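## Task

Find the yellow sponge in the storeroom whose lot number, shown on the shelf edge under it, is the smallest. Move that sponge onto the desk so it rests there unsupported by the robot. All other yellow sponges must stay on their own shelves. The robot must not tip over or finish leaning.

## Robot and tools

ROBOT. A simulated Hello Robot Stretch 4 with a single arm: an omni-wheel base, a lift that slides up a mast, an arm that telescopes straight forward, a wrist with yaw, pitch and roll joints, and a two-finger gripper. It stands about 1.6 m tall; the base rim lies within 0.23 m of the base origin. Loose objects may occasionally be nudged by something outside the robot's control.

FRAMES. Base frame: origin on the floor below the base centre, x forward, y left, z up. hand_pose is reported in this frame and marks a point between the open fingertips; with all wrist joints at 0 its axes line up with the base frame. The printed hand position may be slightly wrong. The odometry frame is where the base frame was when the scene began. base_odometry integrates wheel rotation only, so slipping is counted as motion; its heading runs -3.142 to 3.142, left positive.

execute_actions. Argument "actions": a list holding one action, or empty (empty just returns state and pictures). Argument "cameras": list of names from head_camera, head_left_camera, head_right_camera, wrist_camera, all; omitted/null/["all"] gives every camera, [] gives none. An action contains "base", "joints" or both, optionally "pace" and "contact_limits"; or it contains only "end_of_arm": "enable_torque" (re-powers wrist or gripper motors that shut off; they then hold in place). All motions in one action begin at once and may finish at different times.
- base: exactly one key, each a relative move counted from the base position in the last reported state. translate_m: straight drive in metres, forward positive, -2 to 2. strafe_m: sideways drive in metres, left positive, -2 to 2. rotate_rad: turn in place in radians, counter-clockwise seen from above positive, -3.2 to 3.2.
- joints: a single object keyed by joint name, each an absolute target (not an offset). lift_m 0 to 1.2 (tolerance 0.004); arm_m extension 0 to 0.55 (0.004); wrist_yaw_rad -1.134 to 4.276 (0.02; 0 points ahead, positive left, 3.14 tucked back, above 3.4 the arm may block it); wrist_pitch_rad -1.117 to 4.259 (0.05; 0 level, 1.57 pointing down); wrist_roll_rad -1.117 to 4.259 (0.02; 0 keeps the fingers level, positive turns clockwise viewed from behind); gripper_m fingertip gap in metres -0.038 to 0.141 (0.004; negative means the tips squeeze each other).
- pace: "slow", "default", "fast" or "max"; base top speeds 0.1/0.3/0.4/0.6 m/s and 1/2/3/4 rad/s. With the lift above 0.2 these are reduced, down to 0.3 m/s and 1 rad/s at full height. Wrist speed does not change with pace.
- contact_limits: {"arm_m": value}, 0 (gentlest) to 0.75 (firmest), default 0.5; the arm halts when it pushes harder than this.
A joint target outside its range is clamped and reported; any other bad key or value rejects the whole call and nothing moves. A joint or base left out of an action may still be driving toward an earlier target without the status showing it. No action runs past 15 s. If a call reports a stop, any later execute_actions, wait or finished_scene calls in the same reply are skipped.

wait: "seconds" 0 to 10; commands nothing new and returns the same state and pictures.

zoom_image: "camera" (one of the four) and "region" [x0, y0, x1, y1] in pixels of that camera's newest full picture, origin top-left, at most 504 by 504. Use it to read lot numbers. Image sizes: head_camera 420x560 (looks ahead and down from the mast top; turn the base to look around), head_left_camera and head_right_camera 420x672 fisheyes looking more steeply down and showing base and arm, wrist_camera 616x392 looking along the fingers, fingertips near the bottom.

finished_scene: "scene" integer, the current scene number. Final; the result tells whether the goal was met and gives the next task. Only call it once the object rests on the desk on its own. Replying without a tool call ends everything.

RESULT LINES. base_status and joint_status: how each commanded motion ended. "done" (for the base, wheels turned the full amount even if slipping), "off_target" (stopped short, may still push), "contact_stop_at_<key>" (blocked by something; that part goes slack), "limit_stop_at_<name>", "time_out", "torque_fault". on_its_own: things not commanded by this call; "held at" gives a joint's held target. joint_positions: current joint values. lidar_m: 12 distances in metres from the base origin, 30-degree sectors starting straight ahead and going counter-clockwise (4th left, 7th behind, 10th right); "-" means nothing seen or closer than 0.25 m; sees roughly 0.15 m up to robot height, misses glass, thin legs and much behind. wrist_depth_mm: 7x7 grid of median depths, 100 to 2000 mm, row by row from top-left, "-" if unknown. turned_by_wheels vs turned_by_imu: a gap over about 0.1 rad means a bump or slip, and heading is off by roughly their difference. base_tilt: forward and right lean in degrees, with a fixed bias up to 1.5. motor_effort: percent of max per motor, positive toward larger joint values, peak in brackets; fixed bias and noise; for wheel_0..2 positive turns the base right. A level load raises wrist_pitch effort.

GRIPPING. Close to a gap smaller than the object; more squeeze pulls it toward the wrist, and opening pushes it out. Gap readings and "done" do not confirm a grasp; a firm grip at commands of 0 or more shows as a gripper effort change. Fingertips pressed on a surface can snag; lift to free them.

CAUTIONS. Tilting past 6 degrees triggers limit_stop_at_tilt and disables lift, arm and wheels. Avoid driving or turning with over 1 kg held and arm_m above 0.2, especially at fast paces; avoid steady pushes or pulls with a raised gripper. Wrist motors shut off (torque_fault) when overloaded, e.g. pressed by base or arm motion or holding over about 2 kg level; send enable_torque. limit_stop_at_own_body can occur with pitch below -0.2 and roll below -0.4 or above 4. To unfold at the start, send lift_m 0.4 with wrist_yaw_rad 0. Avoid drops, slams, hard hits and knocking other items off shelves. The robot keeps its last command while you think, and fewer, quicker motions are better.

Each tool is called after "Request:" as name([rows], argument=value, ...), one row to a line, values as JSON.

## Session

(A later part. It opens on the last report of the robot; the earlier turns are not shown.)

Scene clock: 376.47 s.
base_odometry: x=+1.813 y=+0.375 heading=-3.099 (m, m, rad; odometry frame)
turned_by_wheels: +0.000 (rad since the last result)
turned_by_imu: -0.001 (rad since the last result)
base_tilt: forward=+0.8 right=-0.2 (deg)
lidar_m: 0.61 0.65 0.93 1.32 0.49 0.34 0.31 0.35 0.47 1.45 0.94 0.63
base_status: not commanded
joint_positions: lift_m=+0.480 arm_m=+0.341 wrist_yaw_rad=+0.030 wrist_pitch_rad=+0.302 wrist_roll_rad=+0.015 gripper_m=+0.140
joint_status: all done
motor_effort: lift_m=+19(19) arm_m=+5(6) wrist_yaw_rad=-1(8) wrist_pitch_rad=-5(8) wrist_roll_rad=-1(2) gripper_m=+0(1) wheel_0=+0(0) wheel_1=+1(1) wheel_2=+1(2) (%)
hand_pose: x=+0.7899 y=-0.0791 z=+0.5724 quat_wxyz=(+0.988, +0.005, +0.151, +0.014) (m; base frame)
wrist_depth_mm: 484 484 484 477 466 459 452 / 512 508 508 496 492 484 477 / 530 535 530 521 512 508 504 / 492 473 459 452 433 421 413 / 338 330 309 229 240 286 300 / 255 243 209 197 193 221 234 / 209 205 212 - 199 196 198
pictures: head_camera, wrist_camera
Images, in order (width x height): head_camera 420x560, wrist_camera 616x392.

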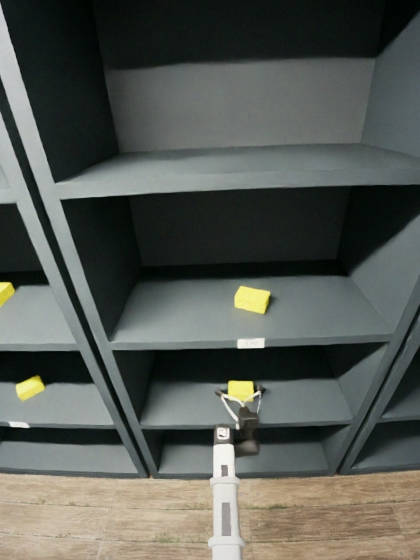

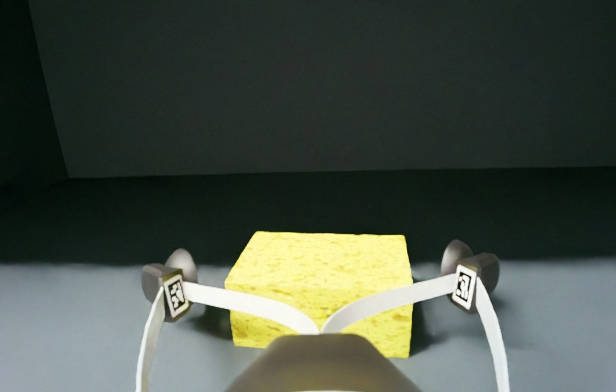

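Request:
execute_actions([
  {"joints": {"lift_m": 0.47, "gripper_m": 0.048}, "pace": "max"},
], cameras=["wrist_camera"])

Scene clock: 382.27 s.
base_odometry: x=+1.813 y=+0.375 heading=-3.099 (m, m, rad; odometry frame)
turned_by_wheels: +0.000 (rad since the last result)
turned_by_imu: -0.001 (rad since the last result)
base_tilt: forward=+0.8 right=-0.2 (deg)
lidar_m: 0.61 0.67 0.92 1.35 0.49 0.33 0.33 0.34 0.51 1.40 0.92 0.65
base_status: not commanded
joint_positions: lift_m=+0.470 arm_m=+0.341 wrist_yaw_rad=+0.030 wrist_pitch_rad=+0.302 wrist_roll_rad=+0.015 gripper_m=+0.049
joint_status: all done
motor_effort: lift_m=+19(19) arm_m=+5(5) wrist_yaw_rad=-1(1) wrist_pitch_rad=-7(7) wrist_roll_rad=-1(1) gripper_m=-22(26) wheel_0=+0(1) wheel_1=+0(0) wheel_2=+1(1) (%)
hand_pose: x=+0.7899 y=-0.0791 z=+0.5624 quat_wxyz=(+0.988, +0.005, +0.151, +0.014) (m; base frame)
wrist_depth_mm: 484 484 480 473 469 459 455 / 512 512 504 500 488 484 477 / 535 539 525 525 525 508 500 / 452 445 430 418 407 392 384 / 314 309 216 200 207 286 281 / 238 228 185 182 177 181 219 / 196 193 191 - 185 182 186
pictures: wrist_camera
Images, in order (width x height): wrist_camera 616x392.

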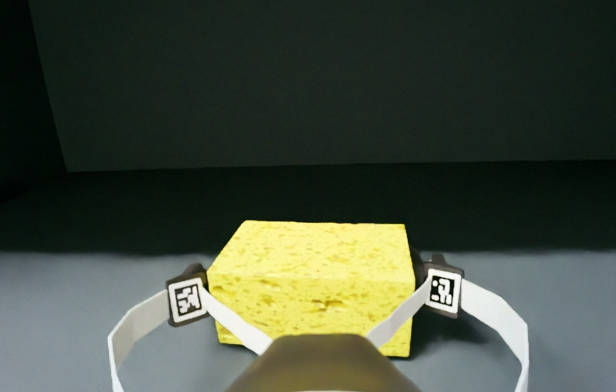

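Request:
execute_actions([
  {"joints": {"lift_m": 0.505, "arm_m": 0.24}, "pace": "max"},
], cameras=["wrist_camera"])

Scene clock: 403.70 s.
base_odometry: x=+1.813 y=+0.375 heading=-3.099 (m, m, rad; odometry frame)
turned_by_wheels: +0.000 (rad since the last result)
turned_by_imu: -0.001 (rad since the last result)
base_tilt: forward=+0.7 right=-0.1 (deg)
lidar_m: 0.62 0.66 0.94 1.26 0.45 0.33 0.32 0.35 0.50 1.40 0.93 0.66
base_status: not commanded
joint_positions: lift_m=+0.505 arm_m=+0.241 wrist_yaw_rad=+0.030 wrist_pitch_rad=+0.302 wrist_roll_rad=+0.015 gripper_m=+0.049
joint_status: all done
motor_effort: lift_m=+21(22) arm_m=-6(6) wrist_yaw_rad=-1(1) wrist_pitch_rad=-8(9) wrist_roll_rad=-2(2) gripper_m=-24(20) wheel_0=+0(0) wheel_1=+0(0) wheel_2=+1(1) (%)
hand_pose: x=+0.6897 y=-0.0792 z=+0.5972 quat_wxyz=(+0.988, +0.005, +0.151, +0.014) (m; base frame)
wrist_depth_mm: 535 580 574 564 554 554 544 / 535 609 603 591 580 574 574 / 535 634 627 621 615 609 585 / 517 554 530 517 504 488 480 / 389 382 216 200 206 353 345 / 296 283 186 183 177 181 272 / 243 238 236 - 222 227 225
pictures: wrist_camera
Images, in order (width x height): wrist_camera 616x392.

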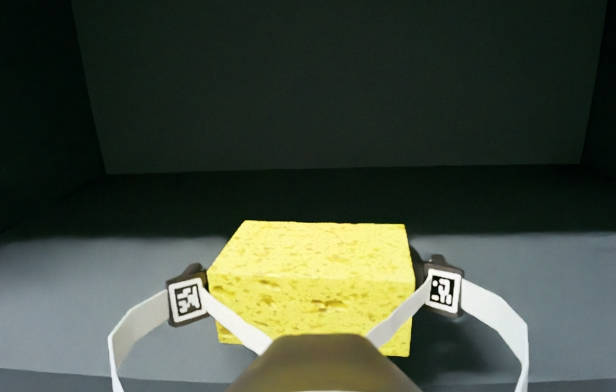

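Request:
execute_actions([
  {"base": {"strafe_m": 2.0}, "joints": {"arm_m": 0.0}, "pace": "max"},
], cameras=["wrist_camera", "head_left_camera"])

Scene clock: 410.27 s.
base_odometry: x=+1.899 y=-1.623 heading=-3.099 (m, m, rad; odometry frame)
turned_by_wheels: +0.000 (rad since the last result)
turned_by_imu: +0.007 (rad since the last result)
base_tilt: forward=+0.8 right=-0.2 (deg)
lidar_m: 0.64 0.70 1.31 1.21 0.44 0.31 0.30 0.33 0.45 1.38 0.95 0.68
base_status: done
joint_positions: lift_m=+0.505 arm_m=+0.002 wrist_yaw_rad=+0.030 wrist_pitch_rad=+0.302 wrist_roll_rad=+0.015 gripper_m=+0.049
joint_status: all done
motor_effort: lift_m=+20(21) arm_m=-5(7) wrist_yaw_rad=-1(0) wrist_pitch_rad=-7(9) wrist_roll_rad=-2(2) gripper_m=-26(22) wheel_0=+0(12) wheel_1=-1(11) wheel_2=+0(2) (%)
hand_pose: x=+0.4508 y=-0.0791 z=+0.5973 quat_wxyz=(+0.988, +0.005, +0.151, +0.014) (m; base frame)
wrist_depth_mm: 410 530 798 788 798 768 750 / 433 535 831 831 842 820 788 / 1537 535 809 854 842 798 778 / 1576 504 544 521 512 492 484 / 1499 530 216 200 206 946 842 / 1160 530 186 182 177 181 878 / 946 591 750 - 768 778 778
pictures: head_left_camera, wrist_camera
Images, in order (width x height): head_left_camera 420x672, wrist_camera 616x392.

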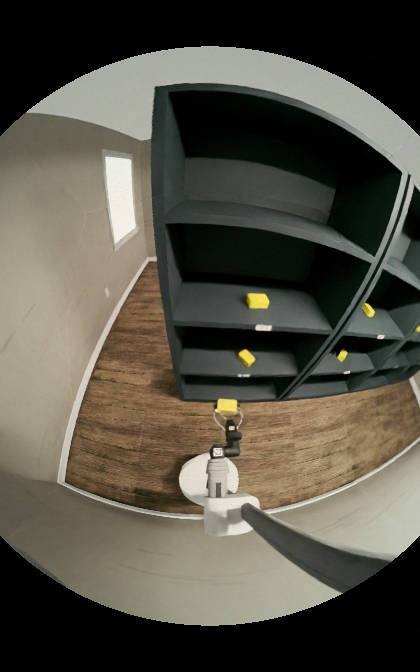

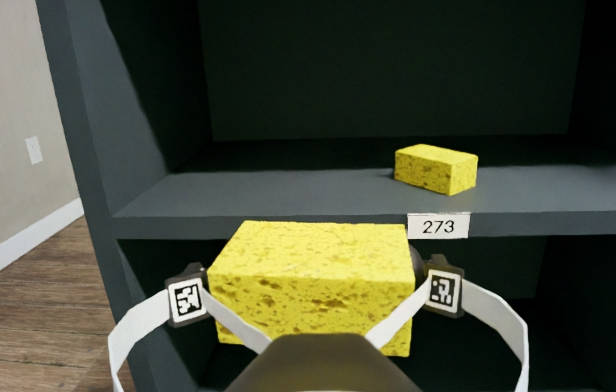

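Request:
execute_actions([
  {"base": {"strafe_m": 0.53}, "joints": {"lift_m": 0.23}, "pace": "max"},
], cameras=["head_camera", "head_right_camera"])

Scene clock: 427.40 s.
base_odometry: x=+1.921 y=-2.153 heading=-3.099 (m, m, rad; odometry frame)
turned_by_wheels: +0.000 (rad since the last result)
turned_by_imu: +0.001 (rad since the last result)
base_tilt: forward=+0.7 right=-0.2 (deg)
lidar_m: 1.12 1.03 0.74 0.71 0.45 0.32 0.29 0.29 0.44 1.34 0.96 0.71
base_status: done
joint_positions: lift_m=+0.230 arm_m=+0.002 wrist_yaw_rad=+0.030 wrist_pitch_rad=+0.303 wrist_roll_rad=+0.015 gripper_m=+0.049
joint_status: all done
motor_effort: lift_m=+19(17) arm_m=-5(6) wrist_yaw_rad=-1(0) wrist_pitch_rad=-9(8) wrist_roll_rad=-2(2) gripper_m=-23(23) wheel_0=+1(12) wheel_1=-2(13) wheel_2=+1(2) (%)
hand_pose: x=+0.4507 y=-0.0791 z=+0.3224 quat_wxyz=(+0.988, +0.005, +0.151, +0.014) (m; base frame)
wrist_depth_mm: 1060 1430 - - - 469 603 / 1060 1464 - - - 484 788 / 1042 1430 - - 1708 484 842 / 1060 1281 1255 1281 1118 488 891 / 931 931 216 200 206 488 699 / 715 683 186 182 176 182 544 / 585 574 569 - 535 525 517
pictures: head_camera, head_right_camera
Images, in order (width x height): head_camera 420x560, head_right_camera 420x672.

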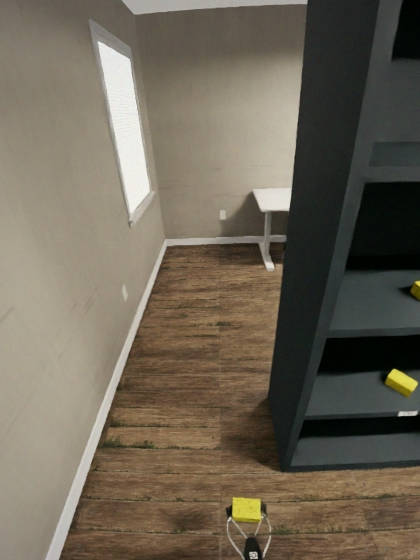

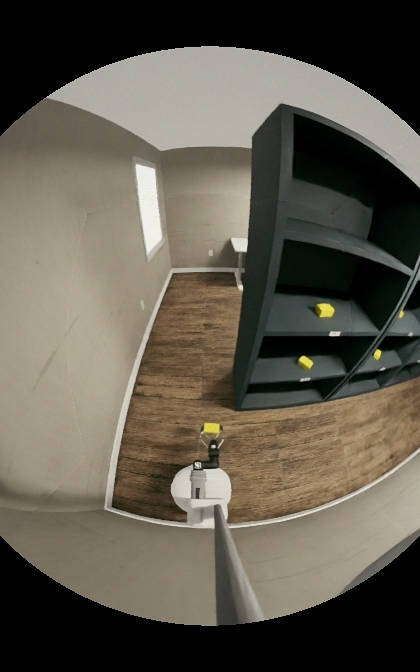

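Request:
execute_actions([
  {"base": {"translate_m": 2.0}, "joints": {"lift_m": 0.70, "arm_m": 0.55}, "pace": "max"},
], cameras=["head_camera", "wrist_camera"])

Scene clock: 443.60 s.
base_odometry: x=-0.077 y=-2.239 heading=-3.099 (m, m, rad; odometry frame)
turned_by_wheels: +0.000 (rad since the last result)
turned_by_imu: +0.005 (rad since the last result)
base_tilt: forward=+0.7 right=-0.2 (deg)
lidar_m: 1.41 0.91 0.68 0.65 0.71 1.04 1.15 0.88 1.22 3.57 0.85 0.77
base_status: done
joint_positions: lift_m=+0.700 arm_m=+0.549 wrist_yaw_rad=+0.030 wrist_pitch_rad=+0.302 wrist_roll_rad=+0.015 gripper_m=+0.049
joint_status: all done
motor_effort: lift_m=+21(24) arm_m=+5(7) wrist_yaw_rad=-2(1) wrist_pitch_rad=-6(7) wrist_roll_rad=-2(2) gripper_m=-25(24) wheel_0=+0(7) wheel_1=-1(7) wheel_2=+0(13) (%)
hand_pose: x=+0.9979 y=-0.0791 z=+0.7922 quat_wxyz=(+0.988, +0.005, +0.151, +0.014) (m; base frame)
wrist_depth_mm: 615 603 591 580 574 569 559 / 640 634 621 615 597 591 580 / 683 668 654 640 634 627 609 / 715 707 699 676 668 654 640 / 778 759 216 199 206 691 676 / 831 798 186 182 176 181 732 / 854 866 831 - 768 778 768
pictures: head_camera, wrist_camera
Images, in order (width x height): head_camera 420x560, wrist_camera 616x392.

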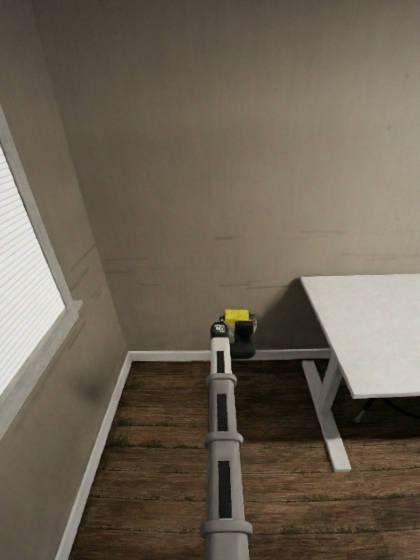

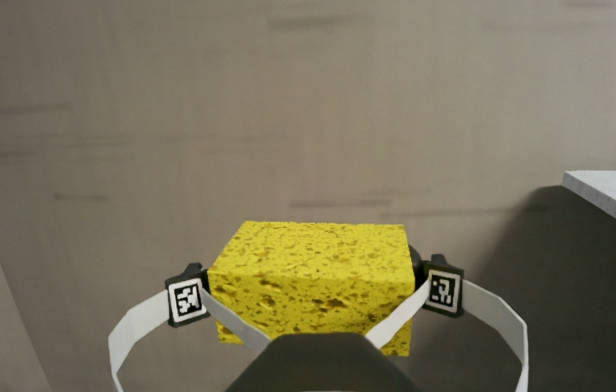

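Request:
zoom_image(camera="wrist_camera", region=[536, 150, 616, 220])

Region (536, 150, 616, 220) of wrist_camera's 616x392 image, scaled by 6.300; it fills the top 441 rows of this view, and the rest is white.

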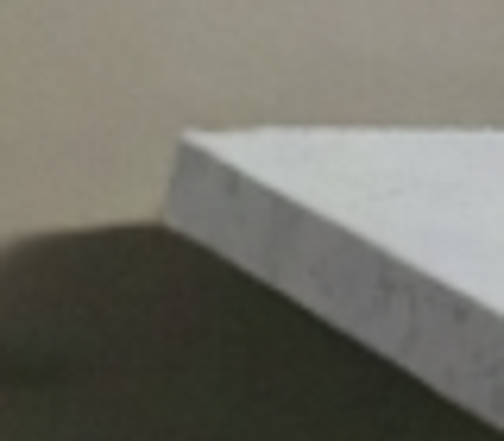

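Request:
execute_actions([
  {"base": {"rotate_rad": -0.6}, "joints": {"lift_m": 0.692}, "pace": "max"},
], cameras=["head_camera", "wrist_camera"])

Scene clock: 462.73 s.
base_odometry: x=-0.077 y=-2.239 heading=+2.584 (m, m, rad; odometry frame)
turned_by_wheels: -0.600 (rad since the last result)
turned_by_imu: -0.603 (rad since the last result)
base_tilt: forward=+0.7 right=-0.2 (deg)
lidar_m: 0.79 1.39 1.00 0.69 0.65 0.70 0.95 2.30 0.91 1.13 2.81 0.98
base_status: done
joint_positions: lift_m=+0.692 arm_m=+0.549 wrist_yaw_rad=+0.030 wrist_pitch_rad=+0.302 wrist_roll_rad=+0.015 gripper_m=+0.049
joint_status: all done
motor_effort: lift_m=+18(21) arm_m=+5(5) wrist_yaw_rad=+0(3) wrist_pitch_rad=-6(8) wrist_roll_rad=-2(2) gripper_m=-24(24) wheel_0=+1(6) wheel_1=+1(6) wheel_2=-1(8) (%)
hand_pose: x=+0.9979 y=-0.0792 z=+0.7844 quat_wxyz=(+0.988, +0.005, +0.151, +0.014) (m; base frame)
wrist_depth_mm: 627 683 759 854 976 1118 1308 / 647 707 778 904 1008 1182 1397 / 668 732 809 854 831 778 768 / 683 549 530 517 500 492 477 / 683 387 216 199 206 353 347 / 723 281 186 182 176 181 273 / 258 238 237 - 221 227 225
pictures: head_camera, wrist_camera
Images, in order (width x height): head_camera 420x560, wrist_camera 616x392.

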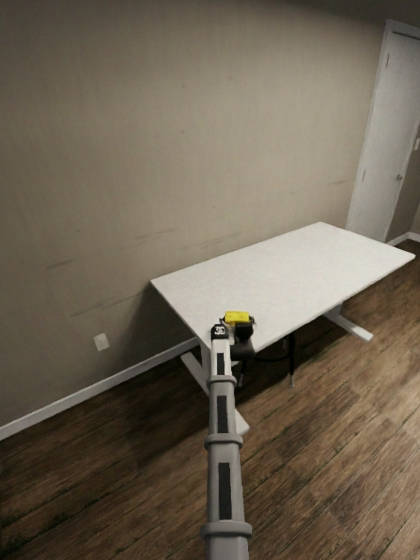

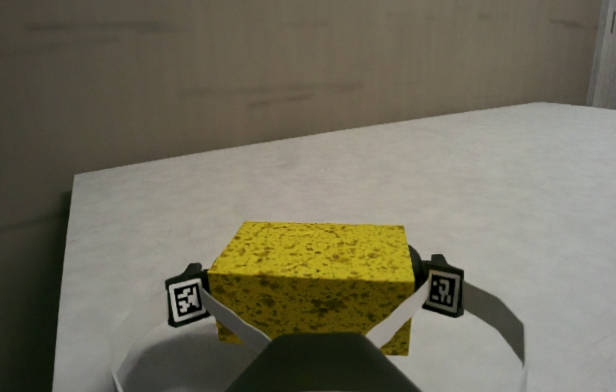

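Request:
execute_actions([
  {"joints": {"lift_m": 0.659, "gripper_m": 0.122}, "pace": "max"},
], cameras=["head_camera", "wrist_camera"])

Scene clock: 466.80 s.
base_odometry: x=-0.077 y=-2.239 heading=+2.584 (m, m, rad; odometry frame)
turned_by_wheels: +0.000 (rad since the last result)
turned_by_imu: -0.001 (rad since the last result)
base_tilt: forward=+0.7 right=-0.2 (deg)
lidar_m: 0.90 1.40 1.00 0.68 0.66 0.69 0.95 2.31 0.89 1.13 2.78 1.01
base_status: not commanded
joint_positions: lift_m=+0.659 arm_m=+0.549 wrist_yaw_rad=+0.030 wrist_pitch_rad=+0.303 wrist_roll_rad=+0.015 gripper_m=+0.122
joint_status: all done
motor_effort: lift_m=+19(21) arm_m=+5(5) wrist_yaw_rad=+0(0) wrist_pitch_rad=-6(6) wrist_roll_rad=-2(2) gripper_m=-3(23) wheel_0=+1(1) wheel_1=+0(0) wheel_2=-1(1) (%)
hand_pose: x=+0.9979 y=-0.0792 z=+0.7513 quat_wxyz=(+0.988, +0.005, +0.151, +0.014) (m; base frame)
wrist_depth_mm: 621 683 768 866 976 1138 1336 / 647 715 788 891 1008 1138 1336 / 661 707 723 699 668 654 634 / 676 452 433 424 410 402 394 / 362 314 229 213 221 290 282 / 255 241 204 196 193 211 223 / 203 195 202 - 195 186 188
pictures: head_camera, wrist_camera
Images, in order (width x height): head_camera 420x560, wrist_camera 616x392.

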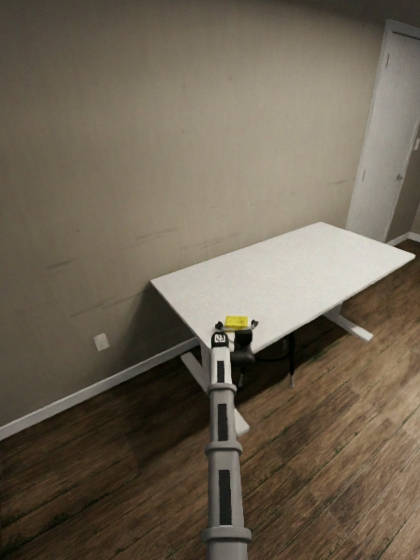

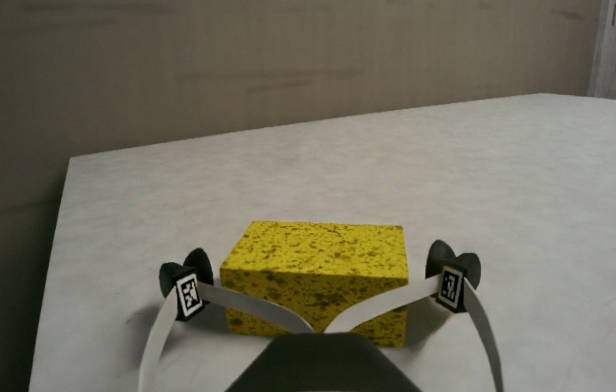

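Request:
execute_actions([
  {"joints": {"lift_m": 0.69, "arm_m": 0.45}, "pace": "max"},
], cameras=["head_camera", "wrist_camera"])

Scene clock: 469.17 s.
base_odometry: x=-0.077 y=-2.239 heading=+2.584 (m, m, rad; odometry frame)
turned_by_wheels: +0.000 (rad since the last result)
turned_by_imu: -0.001 (rad since the last result)
base_tilt: forward=+0.8 right=-0.2 (deg)
lidar_m: 0.84 1.41 0.97 0.68 0.67 0.72 0.95 2.28 0.91 1.11 2.77 0.98
base_status: not commanded
joint_positions: lift_m=+0.690 arm_m=+0.451 wrist_yaw_rad=+0.030 wrist_pitch_rad=+0.302 wrist_roll_rad=+0.015 gripper_m=+0.122
joint_status: all done
motor_effort: lift_m=+21(27) arm_m=-6(7) wrist_yaw_rad=+0(1) wrist_pitch_rad=-7(8) wrist_roll_rad=-2(1) gripper_m=+0(1) wheel_0=+1(0) wheel_1=+1(0) wheel_2=+0(1) (%)
hand_pose: x=+0.8997 y=-0.0792 z=+0.7822 quat_wxyz=(+0.988, +0.005, +0.151, +0.014) (m; base frame)
wrist_depth_mm: 683 750 842 931 1060 1229 1499 / 715 778 854 976 1138 1255 1537 / 732 809 878 842 820 778 768 / 778 585 525 512 496 480 473 / 798 404 373 303 338 349 343 / 820 320 264 285 259 254 293 / 854 891 244 - 235 238 1098
pictures: head_camera, wrist_camera
Images, in order (width x height): head_camera 420x560, wrist_camera 616x392.

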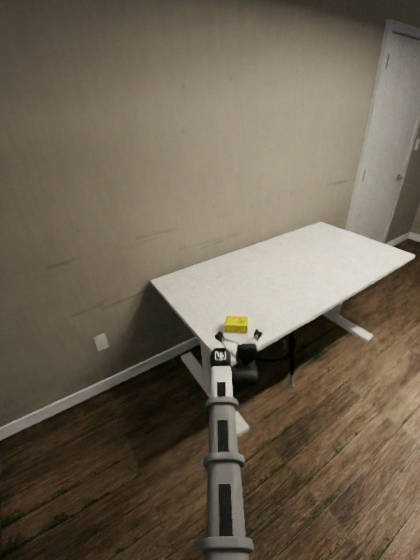

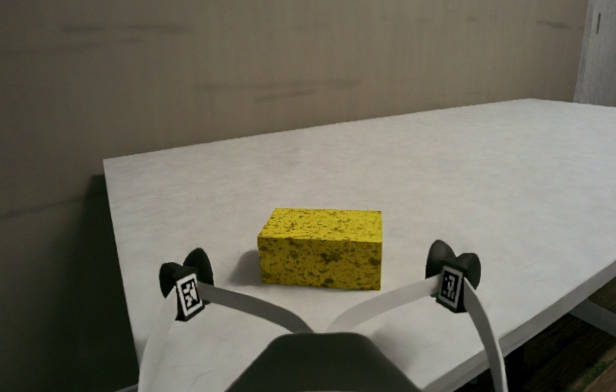

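The sponge labelled 224, the lowest of the 12 lot numbers, is on the desk and clear of the gripper.

Request:
finished_scene(scene=2)

The scene is finished: the task was done.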